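# Sort loose seals into bins by size with two arms

## Task

Put each loose seal into the bin that matches its size; a seal only counts if it stays there on its own once the robot lets go, so at the end release every seal and move both grippers away.

## Robot and tools

Robot: two 6-joint arms, left_arm and right_arm, each with a parallel gripper. Joint order on each arm, used in every row and every per-joint list in results: waist, shoulder, elbow, wrist pitch, wrist yaw, wrist roll. Wrist pitch and wrist yaw have their signs flipped relative to the URDF, both in commands and in results; stated ranges use URDF signs, so negate and swap the ends for those two. URDF ranges (rad): waist -2.880..2.880, shoulder 0.000..3.142, elbow 0.000..3.019, wrist pitch -1.693..1.571 (so -1.571..1.693 in your numbers), wrist yaw -1.571..1.571, wrist roll -2.094..2.094. Real ends may sit up to 0.019 rad off the stated ones.

Frame: one scene frame for both grippers. Origin on the table surface midway between the arms, +z up, +x out across the table, left_arm on the +y side. Image left/right does not correspond to the arm names. The reported gripper point is between the finger pads, roughly 1 cm behind the tips; fingers point along the gripper's +z and close along its y. Reported positions (m) and quaternions (wxyz) get less accurate at long reach.

A row is 14 numbers in [-1, 1], always both arms: left_arm's 6 joint values then its opening, then the same 7 for right_arm. Joint values are offsets, scaled so 1.0 equals 1.264 rad (waist), 1.32 (shoulder), 1.276 (elbow), 1.83 (wrist pitch), 1.686 (wrist yaw), 2.022 (wrist roll). Opening is absolute: +1 fully open, -1 closed.

execute_actions(actions): a list of up to 15 actions, run in order; an empty list just returns state and images. Each action is a table of up to 15 rows, one row per 1/30 s control step; if shorter, its last row is held for the remaining steps of the 15. Joint offsets in every row are measured from the arm's angles at the start of that action (not the previous row); for the first action, from the last reported angles. An action asking any joint to go more than 0.019 rad beyond its range end is refused for both arms; if the first action fails this, or any action is malformed, nothing in the call runs. A joint pushed past its true end stops there, and the result may say "joint sent to its limit" (its absence proves nothing).

move(target, speed, blocking): target is one 14-number row; its joint values are offsets from the Joint positions in the latest result that shows them, so it describes a place to go to, not a step from the current position. All joints of both arms advance in sync, so grippers trace curves; duration is clamped to 0.5-10 s. speed (rad/s, 0.01 to 2, default 0.5) caps the joint with the farthest to travel. Finger openings are applied at the start. Moves ignore obstacles and the other arm; faster moves and targets set deeper past contact hit and press harder. The result adds a move: line with the ending (done, off_target, moving, held, fault, naming arms not done), limits=held or limits=none, and each arm's worst joint. With blocking=false you get a result after 0.5 s; until a result shows the move ended, other moves and execute_actions are refused, so use wait or stop.

wait(seconds 0-10): lets the scene run, arms holding their last command; returns early if a move ends. stop(): brakes a running move (needs room; fingers keep moving). zoom_image(camera, region): region [x0, y0, x1, y1] in pixels, at most 504x504, of cam_head_left, cam_head_right, cam_high, cam_low, cam_left_wrist or cam_right_wrist (each 504x504). finished_scene(scene): ends the current scene, after which the robot holds the last command; pass the current scene number. It cannot be undone and its result says whether the goal was met and gives any next task.

Motion limits: each step, a joint's target stays within a lead of its measured angle (waist 0.264, shoulder 0.32, elbow 0.276, wrist pitch 0.33, wrist yaw 0.186, wrist roll 0.522 rad), and targets are scaled back if they would put the gripper over 70 mm from where it is, so big offsets take several actions; finish leftover motion in the next action. Arms can sag under zero offsets: in a reply's first call command them back to their intended angles, then zeros, correcting further if they still fall short. The robot holds its last command while you write a reply.

Results: the state line gives each gripper's pose; Joint positions and Joint velocities list each arm's joints (rad, rad/s) then finger gap (m, m/s; 0.094 m fully open). Joint targets shows where joints are currently driven. grip_measured reports opening on the command scale (each gripper up to about 1 mm off). Action results include step readings; HELD with an arm label means that arm's row was partly held back. "joint command not followed" means a clearance check altered joint targets. Joint torques are raw drive outputs with offsets and noise. MOTOR HOT appears from 85 °C; at 100 °C an OVER-TEMPERATURE FAULT drops that arm. FAULT lines mark arm stops.

Gripping: to hold, command an opening about 0.03 below grip_measured (less for a lighter grip); pads give about 50-62 N, less on thin parts. Parts may be tugged or nudged unexpectedly. Avoid: anything leaving the table, drops, slips, slams, hard pushes, arms hitting or pressing each other, holding loads long enough to overheat. Finish with seals released in bins and grippers moved clear.

Each tool is called after "Emit:" in YAML: its name, and indented under it one key for each argument.

## Session

Emit:
execute_actions:
  actions: []

Scene clock: 0.00 s.
left_arm: end_effector_position=(+0.4578, +0.1094, +0.2690) grip_measured=+1.000 end_effector_quat_wxyz=(+0.531, +0.650, +0.540, +0.060) | right_arm: end_effector_position=(+0.0982, +0.0572, +0.2192) grip_measured=+1.000 end_effector_quat_wxyz=(-0.039, -0.171, +0.980, +0.097)
Joint names: [waist, shoulder, elbow, wrist pitch, wrist yaw, wrist roll]
Joint positions: left_arm=[-0.483  1.041  0.738  0.186 -0.421  1.205  0.094] | right_arm=[1.084 1.178 1.058 1.326 0.167 0.86  0.094]
Joint velocities: left_arm=[ 0.005  0.005 -0.002  0.007  0.007 -0.095  0.   ] | right_arm=[-0.005 -0.015  0.007 -0.002 -0.022  0.007  0.   ]
Joint torques (N m, as the arm reports them, + toward a larger Joint positions number): no reading
Motor temperatures (°C, as the motors report them): left_arm=[22 23 23 22 22 22] | right_arm=[24 22 22 22 23 25]
Joint targets: left_arm=[-0.483 1.040 0.764 0.181 -0.422 1.205] | right_arm=[1.084 1.174 1.088 1.323 0.167 0.860]

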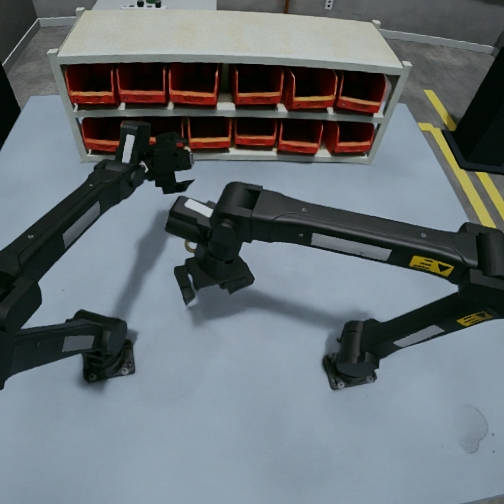

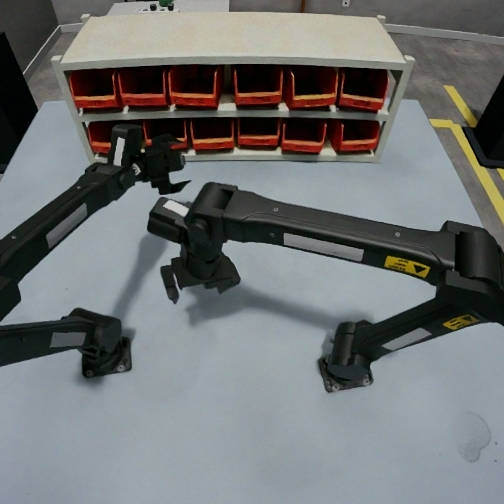

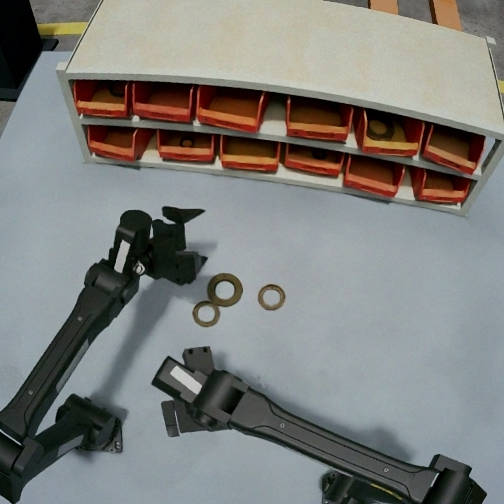

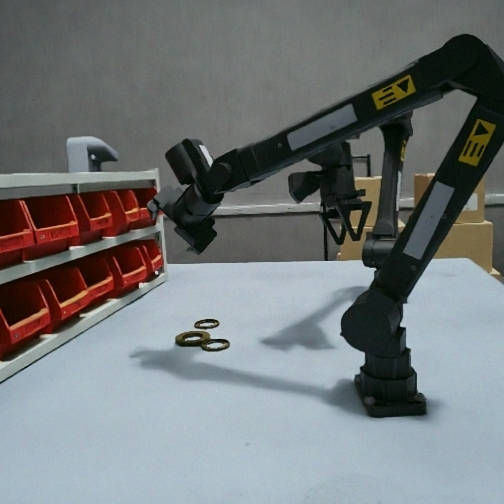

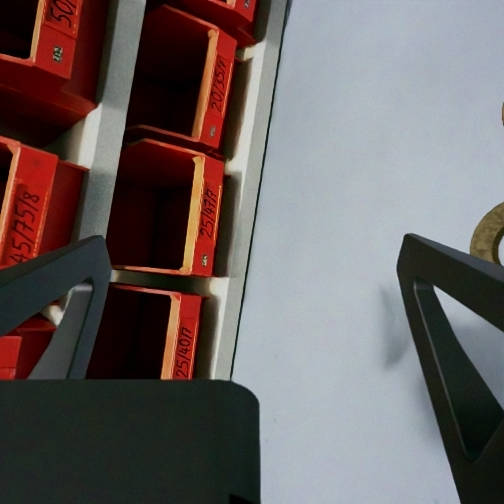

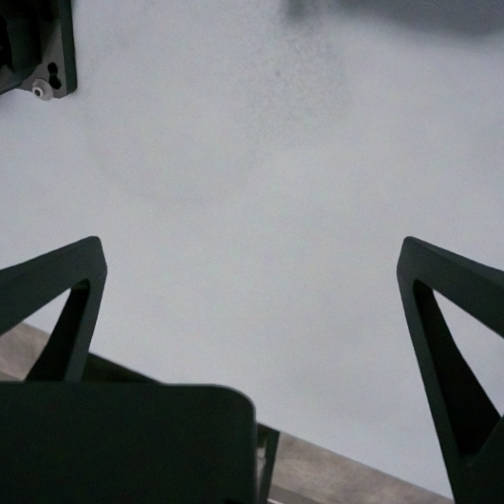

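Emit:
move:
  target: [0.382,0,0,0,0.25,-0.596,1,-0.857,0,0,0,-0.1,-0.425,1]
  speed: 0.8

Emit:
zoom_image:
  camera: "cam_high"
  region: [60,60,290,200]

Emit:
zoom_image:
  camera: "cam_high"
  region: [270,80,504,220]

Emit:
zoom_image:
  camera: "cam_high"
  region: [170,250,310,350]

Scene clock: 5.33 s.
left_arm: end_effector_position=(+0.5030, +0.3934, +0.2593) grip_measured=+1.000 end_effector_quat_wxyz=(+0.511, -0.072, +0.855, +0.048) | right_arm: end_effector_position=(+0.3438, -0.2413, +0.2169) grip_measured=+1.000 end_effector_quat_wxyz=(+0.063, -0.048, +0.997, +0.003)
Joint names: [waist, shoulder, elbow, wrist pitch, wrist yaw, wrist roll]
Joint positions: left_arm=[-0.008  1.041  0.733  0.186 -0.002  0.01   0.094] | right_arm=[-0.004  1.178  1.058  1.326 -0.001  0.011  0.094]
Joint velocities: left_arm=[ 0.005 -0.005 -0.007  0.012 -0.051  0.022  0.   ] | right_arm=[-0.005 -0.015  0.002  0.017  0.022 -0.066  0.   ]
Joint torques (N m, as the arm reports them, + toward a larger Joint positions number): left_arm=[ 0.74 -5.23 10.92 -2.31  0.13 -0.07] | right_arm=[ 0.42 -7.23  9.55 -0.59 -0.02  0.05]
Motor temperatures (°C, as the motors report them): left_arm=[22 23 25 22 22 22] | right_arm=[24 22 24 22 23 25]
Joint targets: left_arm=[-0.000 1.041 0.738 0.186 0.000 -0.000] | right_arm=[0.001 1.178 1.058 1.326 -0.001 0.001]
move: done; limits=none; left_arm: farthest joint: the wrist roll, 0.010 radians from its target (1.205 radians at the start); right_arm: farthest joint: the wrist roll, 0.010 radians from its target (0.860 radians at the start)

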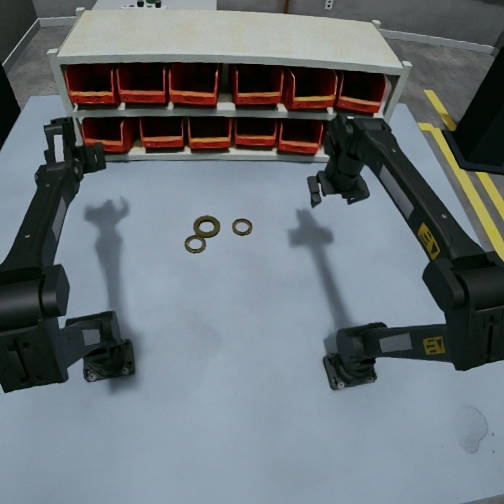

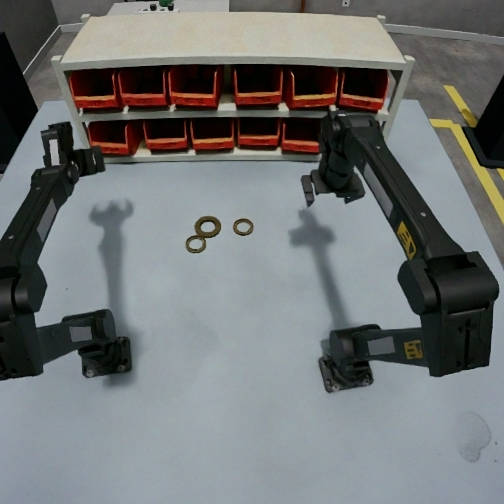

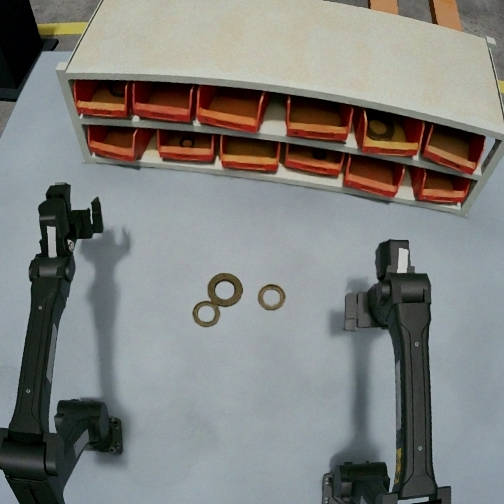

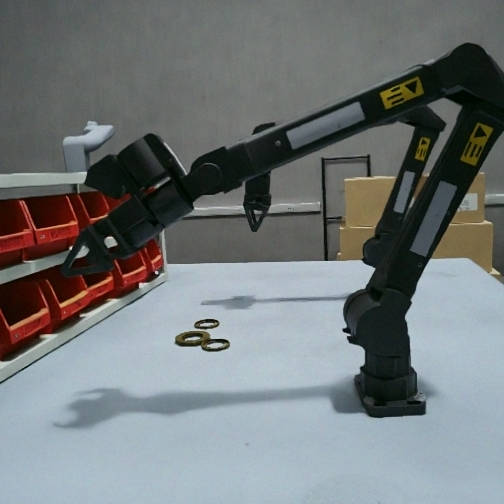

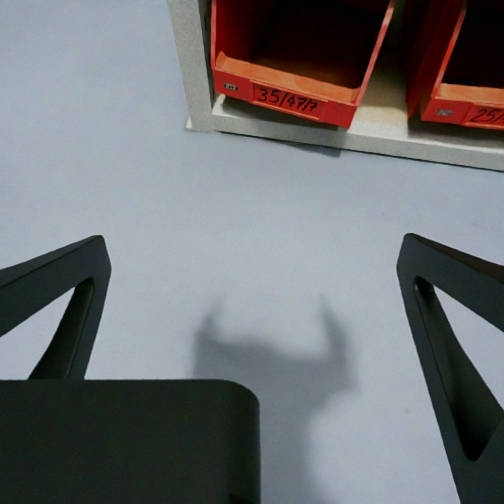

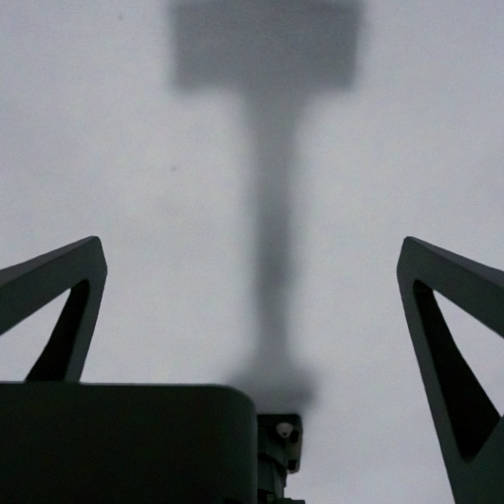

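Region (60, 60, 290, 200) of cam_high's 504x504 image, scaled by 2.191, with more detail than that image has; it fills the top 307 rows of this view, and the rest is white.

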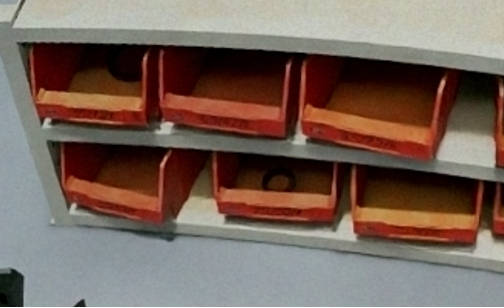

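Region (270, 80, 504, 220) of cam_high's 504x504 image, scaled by 2.154, with more detail than that image has; it fills the top 302 rows of this view, and the rest is white.

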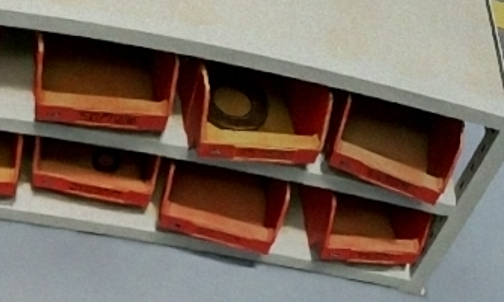

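Region (170, 250, 310, 350) of cam_high's 504x504 image, scaled by 3.600, with more detail than that image has; it fills the top 360 rows of this view, and the rest is white.

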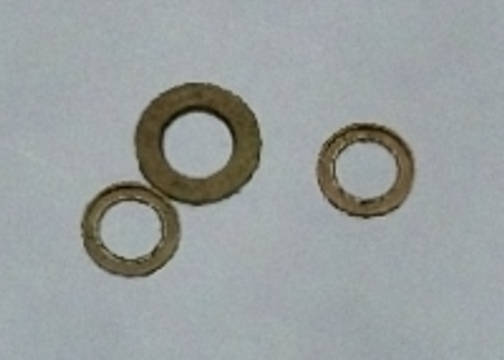

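Emit:
move:
  target: [-0.3,-0.1,0,-0.1,0,0,1,0.05,-0.15,-0.2,-0.62,0,0,1]
  speed: 0.8

Scene clock: 10.57 s.
left_arm: end_effector_position=(+0.4945, +0.2225, +0.3455) grip_measured=+1.000 end_effector_quat_wxyz=(+0.622, +0.078, +0.777, -0.057) | right_arm: end_effector_position=(+0.4625, -0.2041, +0.3202) grip_measured=+1.000 end_effector_quat_wxyz=(+0.551, -0.061, +0.831, +0.046)
Joint names: [waist, shoulder, elbow, wrist pitch, wrist yaw, wrist roll]
Joint positions: left_arm=[-0.377  0.923  0.729  0.029 -0.002  0.009  0.094] | right_arm=[ 0.047  0.986  0.808  0.221 -0.001  0.01   0.094]
Joint velocities: left_arm=[-0.005 -0.015  0.002  0.002  0.095  0.022  0.   ] | right_arm=[ 0.005 -0.024 -0.007 -0.022 -0.022 -0.022  0.   ]
Joint torques (N m, as the arm reports them, + toward a larger Joint positions number): left_arm=[-0.53 -4.32 11.42 -3.54  0.03  0.  ] | right_arm=[ 1.07 -5.85 10.2  -2.97 -0.01  0.1 ]
Motor temperatures (°C, as the motors report them): left_arm=[22 23 25 22 22 22] | right_arm=[24 23 24 22 23 25]
Joint targets: left_arm=[-0.387 0.910 0.734 0.003 -0.002 0.010] | right_arm=[0.059 0.979 0.803 0.191 -0.001 0.011]
move: off_target (left_arm, right_arm); limits=none; left_arm: farthest joint: the wrist pitch, 0.026 radians from its target (0.183 radians at the start); right_arm: farthest joint: the wrist pitch, 0.029 radians from its target (1.134 radians at the start)

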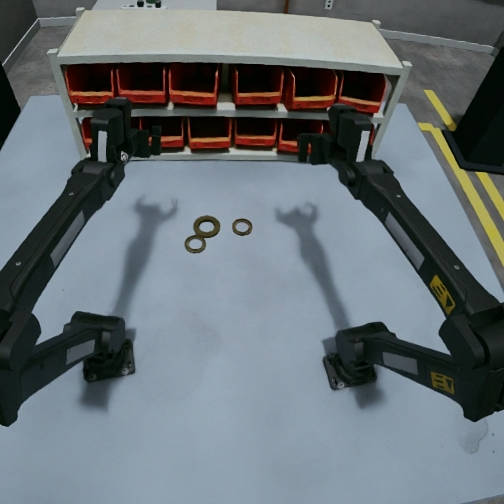

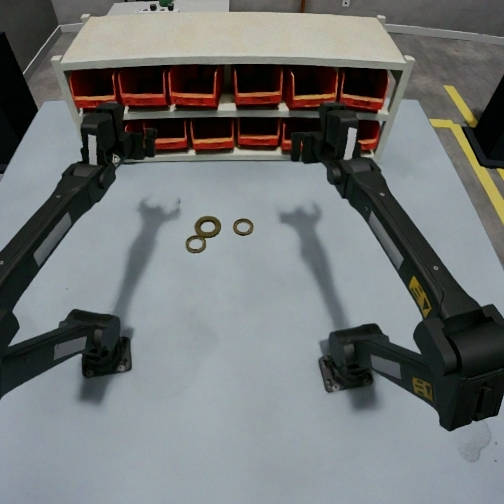

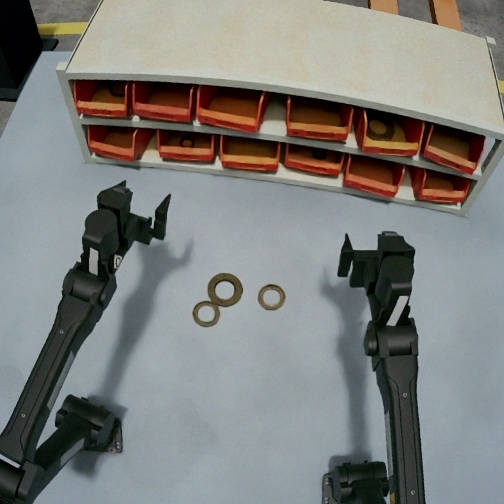

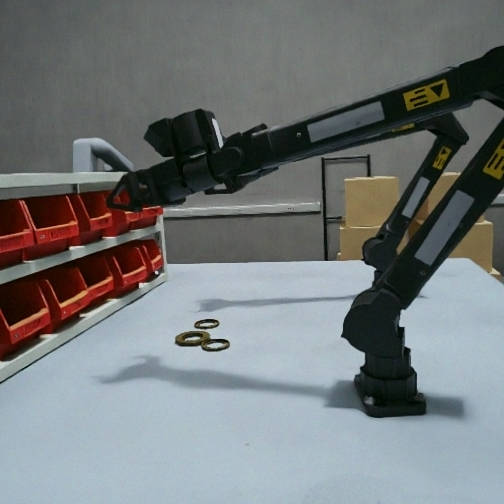

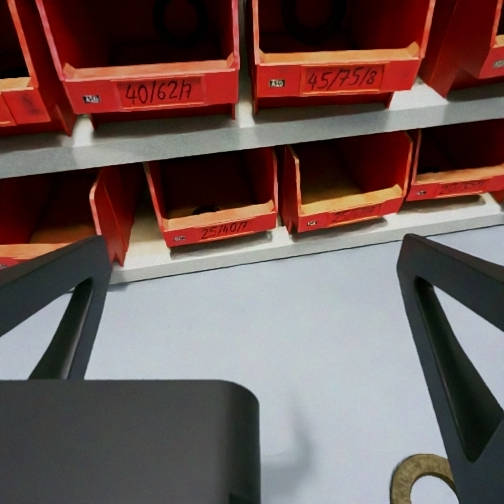

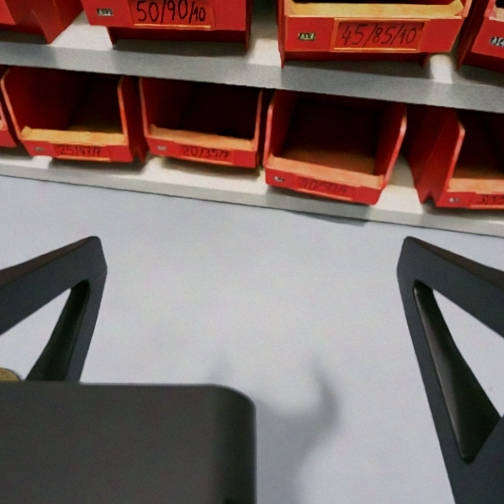

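Emit:
move:
  target: [-0.23,0.323,0.33,0.733,0,0,1,-0.4,0,0,0.3,0,0,1]
  speed: 0.8

Scene clock: 19.33 s.
left_arm: end_effector_position=(+0.3687, +0.1431, +0.1823) grip_measured=+1.000 end_effector_quat_wxyz=(-0.007, +0.237, +0.972, +0.000) | right_arm: end_effector_position=(+0.3653, -0.4095, +0.2183) grip_measured=+1.000 end_effector_quat_wxyz=(+0.309, +0.166, +0.935, -0.052)
Joint names: [waist, shoulder, elbow, wrist pitch, wrist yaw, wrist roll]
Joint positions: left_arm=[-0.657  1.335  1.107  1.356 -0.002  0.009  0.094] | right_arm=[-0.452  0.986  0.808  0.755 -0.001  0.01   0.094]
Joint velocities: left_arm=[-0.015 -0.005  0.002 -0.002  0.037  0.007  0.   ] | right_arm=[-0.005 -0.005 -0.002  0.007  0.051 -0.022  0.   ]
Joint torques (N m, as the arm reports them, + toward a larger Joint positions number): left_arm=[-0.69 -7.56 13.23  0.28  0.03  0.01] | right_arm=[-0.24 -5.29 10.25 -0.81 -0.01  0.11]
Motor temperatures (°C, as the motors report them): left_arm=[22 23 27 22 22 22] | right_arm=[24 23 25 22 23 25]
Joint targets: left_arm=[-0.668 1.349 1.150 1.370 -0.002 0.009] | right_arm=[-0.458 0.986 0.808 0.770 -0.001 0.010]
move: off_target (left_arm); limits=none; left_arm: farthest joint: the elbow, 0.044 radians from its target (0.421 radians at the start); right_arm: farthest joint: the wrist pitch, 0.015 radians from its target (0.549 radians at the start)

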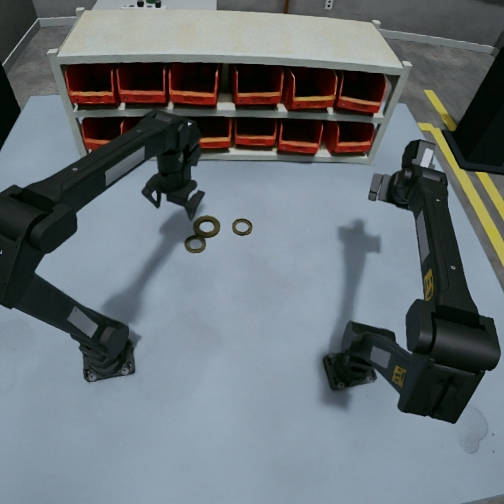

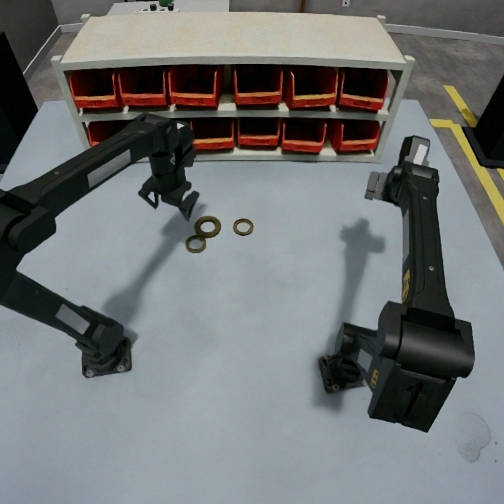

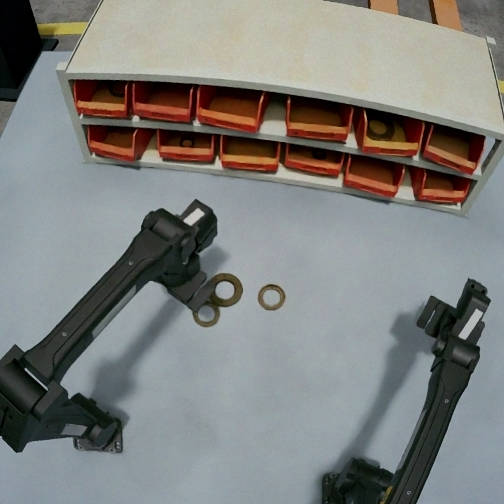

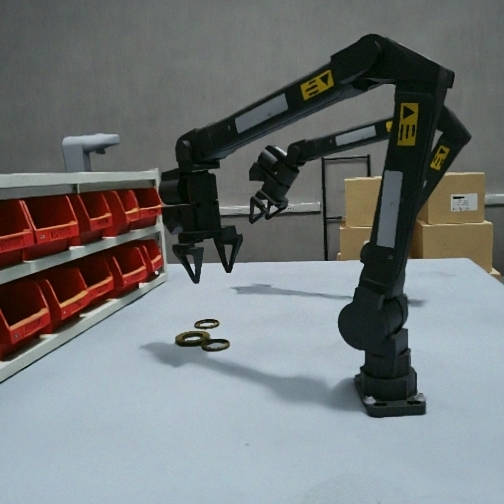

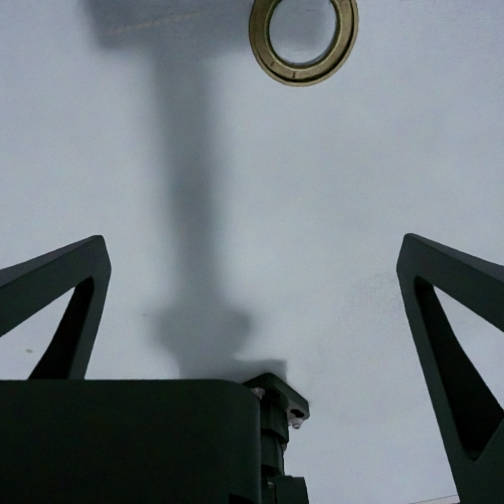

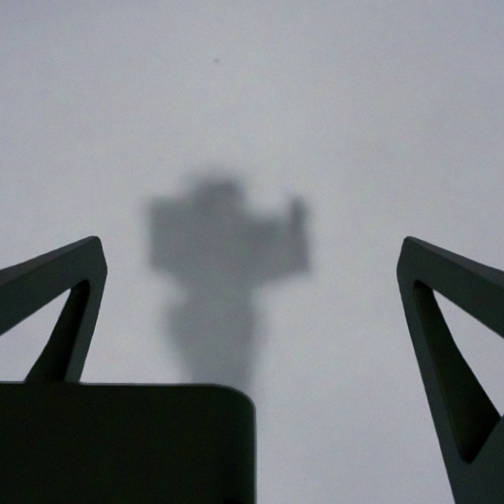

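Emit:
move:
  target: [-0.05,0.09,-0.11,-0.155,0,0,1,0,0,0,0,0,0,1]

Scene clock: 29.20 s.
left_arm: end_effector_position=(+0.3688, +0.1216, +0.0906) grip_measured=+1.000 end_effector_quat_wxyz=(-0.002, +0.261, +0.965, -0.001) | right_arm: end_effector_position=(+0.3653, -0.4095, +0.2183) grip_measured=+1.000 end_effector_quat_wxyz=(+0.309, +0.166, +0.935, -0.052)
Joint names: [waist, shoulder, elbow, wrist pitch, wrist yaw, wrist roll]
Joint positions: left_arm=[-0.707  1.445  0.959  1.088 -0.002  0.009  0.094] | right_arm=[-0.452  0.986  0.808  0.755 -0.001  0.01   0.094]
Joint velocities: left_arm=[-0.015 -0.024  0.012  0.012  0.037  0.022  0.   ] | right_arm=[-0.015  0.005 -0.012 -0.007  0.007 -0.007  0.   ]
Joint torques (N m, as the arm reports them, + toward a larger Joint positions number): left_arm=[-0.4  -8.51  8.93 -1.25  0.03  0.  ] | right_arm=[ 0.11 -5.36 10.24 -1.38 -0.02  0.09]
Motor temperatures (°C, as the motors report them): left_arm=[22 23 28 22 22 22] | right_arm=[24 23 25 22 23 25]
Joint targets: left_arm=[-0.720 1.454 0.966 1.072 -0.002 0.009] | right_arm=[-0.452 0.986 0.808 0.755 -0.001 0.010]
move: done; limits=none; left_arm: farthest joint: the wrist pitch, 0.016 radians from its target (0.283 radians at the start); right_arm: farthest joint: the waist, 0.000 radians from its target (0.000 radians at the start)

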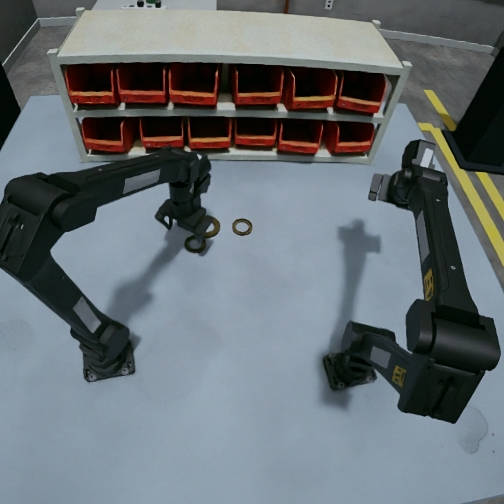

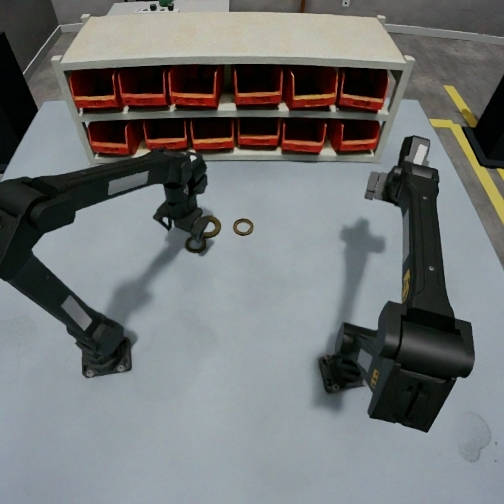

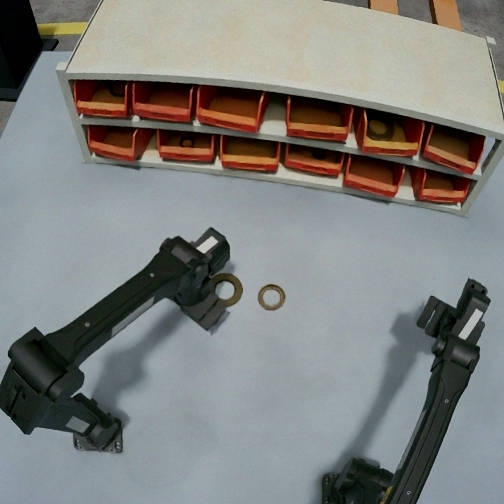

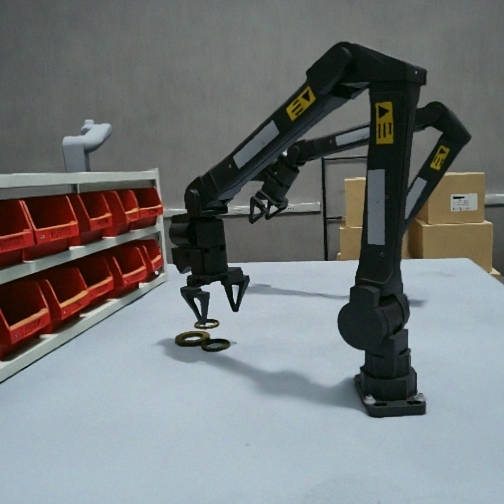

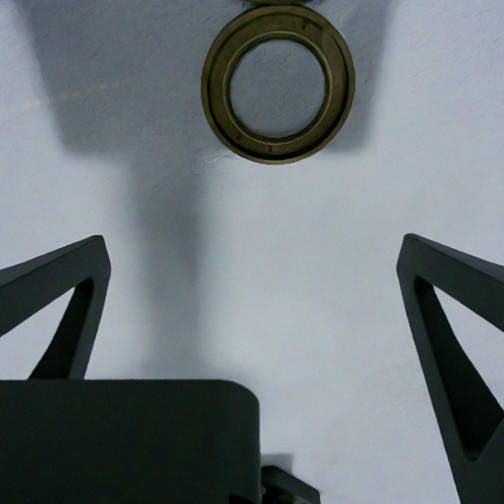

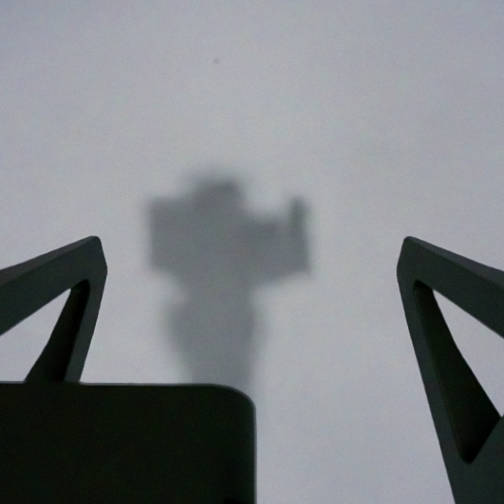

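Emit:
move:
  target: [-0.028,0.056,-0.092,-0.105,0,0,1,0,0,0,0,0,0,1]
  speed: 0.3

Scene clock: 32.00 s.
left_arm: end_effector_position=(+0.3505, +0.1230, +0.0304) grip_measured=+1.000 end_effector_quat_wxyz=(-0.005, +0.272, +0.962, +0.000) | right_arm: end_effector_position=(+0.3653, -0.4095, +0.2183) grip_measured=+1.000 end_effector_quat_wxyz=(+0.309, +0.166, +0.935, -0.052)
Joint names: [waist, shoulder, elbow, wrist pitch, wrist yaw, wrist roll]
Joint positions: left_arm=[-0.729  1.504  0.836  0.912 -0.002  0.009  0.094] | right_arm=[-0.452  0.986  0.808  0.755 -0.001  0.01   0.094]
Joint velocities: left_arm=[-0.005 -0.015  0.007  0.002  0.066  0.007  0.   ] | right_arm=[-0.005 -0.005 -0.017 -0.002  0.066  0.037  0.   ]
Joint torques (N m, as the arm reports them, + toward a larger Joint positions number): left_arm=[-0.62 -8.04  8.02 -1.12  0.03  0.  ] | right_arm=[ 0.28 -5.41 10.23 -1.36 -0.01  0.11]
Motor temperatures (°C, as the motors report them): left_arm=[22 24 28 22 22 22] | right_arm=[24 23 26 22 23 25]
Joint targets: left_arm=[-0.743 1.518 0.842 0.896 -0.002 0.009] | right_arm=[-0.452 0.986 0.808 0.755 -0.001 0.010]
move: done; limits=none; left_arm: farthest joint: the wrist pitch, 0.016 radians from its target (0.192 radians at the start); right_arm: farthest joint: the waist, 0.000 radians from its target (0.000 radians at the start)

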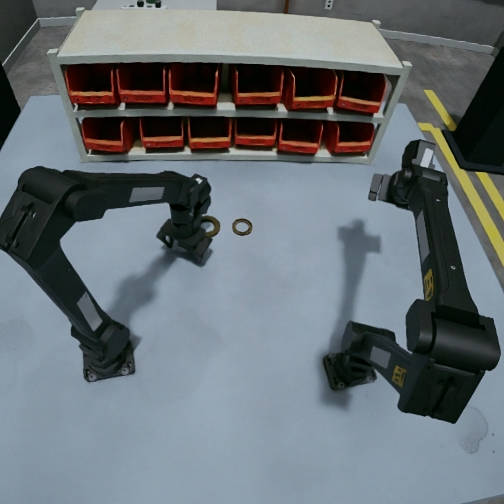

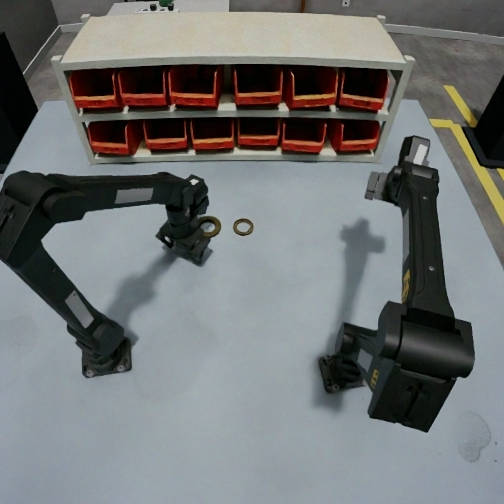

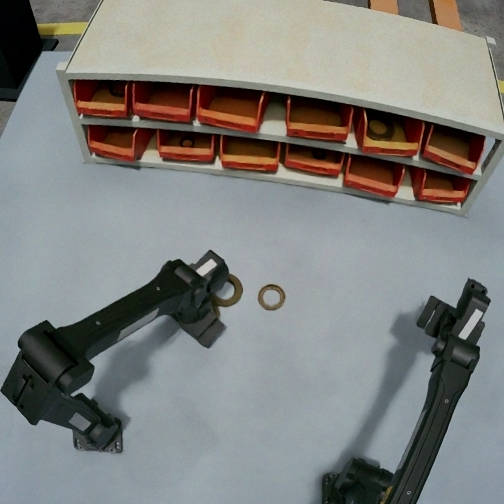

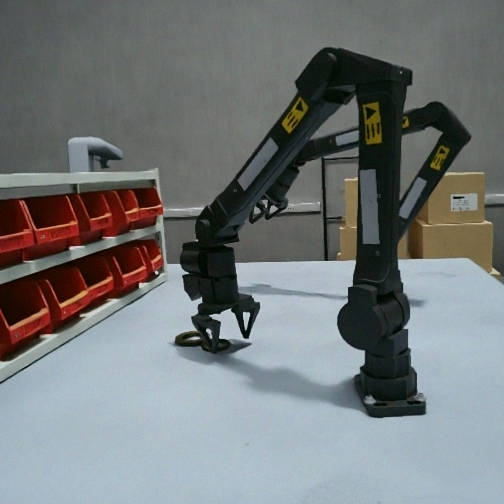

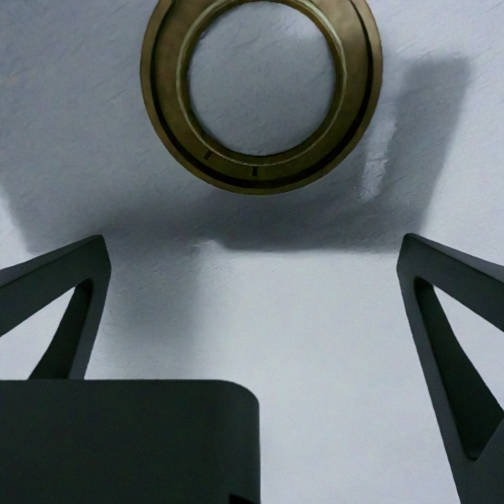

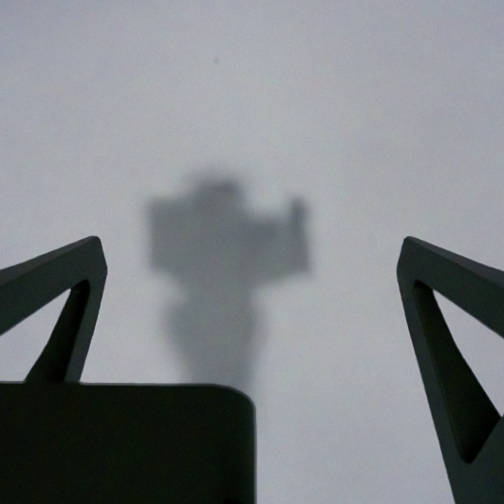

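Emit:
move:
  target: [-0.012,0.09,0.105,-0.01,0,0,1,0,0,0,0,0,0,1]
  speed: 0.3

Scene clock: 36.80 s.
left_arm: end_effector_position=(+0.3851, +0.1022, +0.0239) grip_measured=+1.000 end_effector_quat_wxyz=(-0.002, +0.272, +0.962, -0.001) | right_arm: end_effector_position=(+0.3653, -0.4095, +0.2183) grip_measured=+1.000 end_effector_quat_wxyz=(+0.309, +0.166, +0.935, -0.052)
Joint names: [waist, shoulder, elbow, wrist pitch, wrist yaw, wrist roll]
Joint positions: left_arm=[-0.729  1.608  0.939  0.907 -0.002  0.009  0.094] | right_arm=[-0.452  0.986  0.808  0.755 -0.001  0.01   0.094]
Joint velocities: left_arm=[-0.005  0.005  0.012 -0.007  0.066 -0.007  0.   ] | right_arm=[-0.005  0.005  0.012 -0.007 -0.051  0.051  0.   ]
Joint torques (N m, as the arm reports them, + toward a larger Joint positions number): left_arm=[-0.71 -9.55 10.46 -1.1   0.02  0.  ] | right_arm=[ 0.35 -5.38 10.24 -1.4  -0.01  0.1 ]
Motor temperatures (°C, as the motors report them): left_arm=[22 24 27 22 22 22] | right_arm=[24 23 26 22 23 25]
Joint targets: left_arm=[-0.744 1.623 0.970 0.894 -0.002 0.009] | right_arm=[-0.452 0.986 0.808 0.755 -0.001 0.010]
move: off_target (left_arm); limits=none; left_arm: farthest joint: the elbow, 0.031 radians from its target (0.134 radians at the start); right_arm: farthest joint: the waist, 0.000 radians from its target (0.000 radians at the start)

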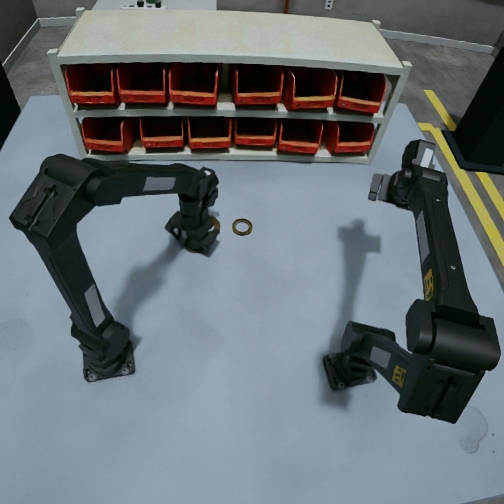

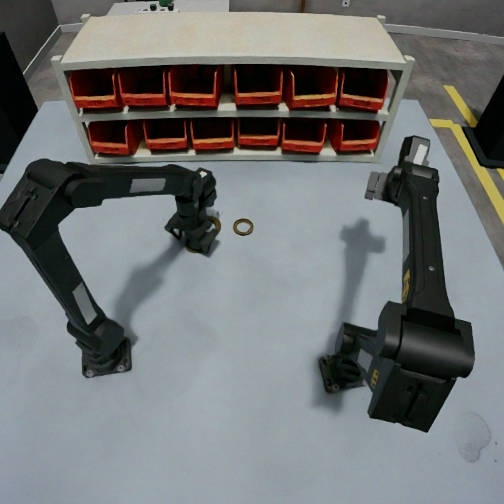

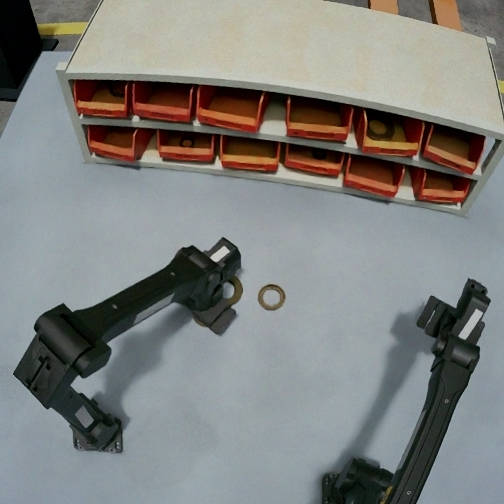

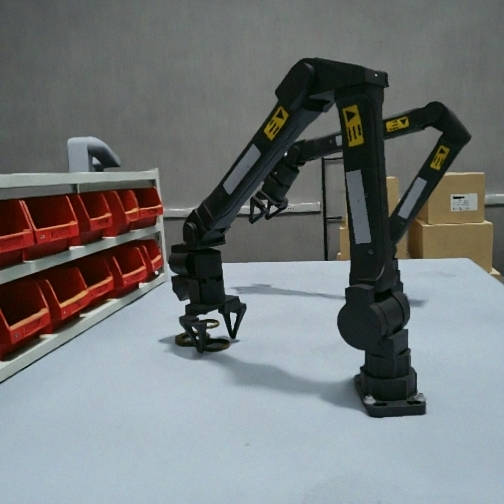

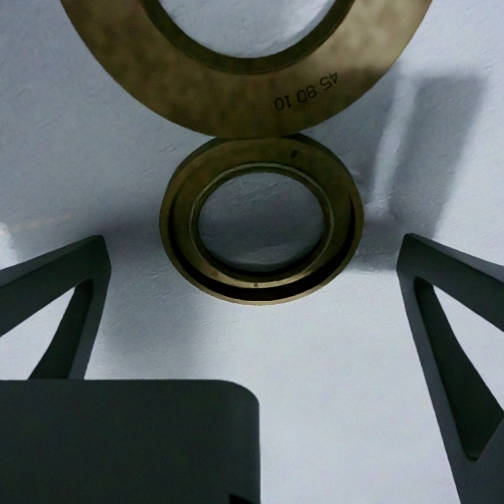

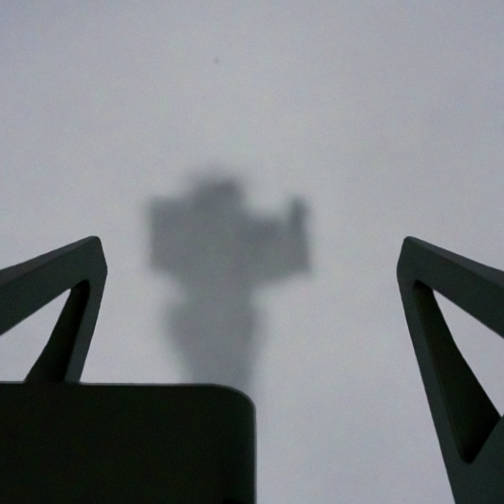

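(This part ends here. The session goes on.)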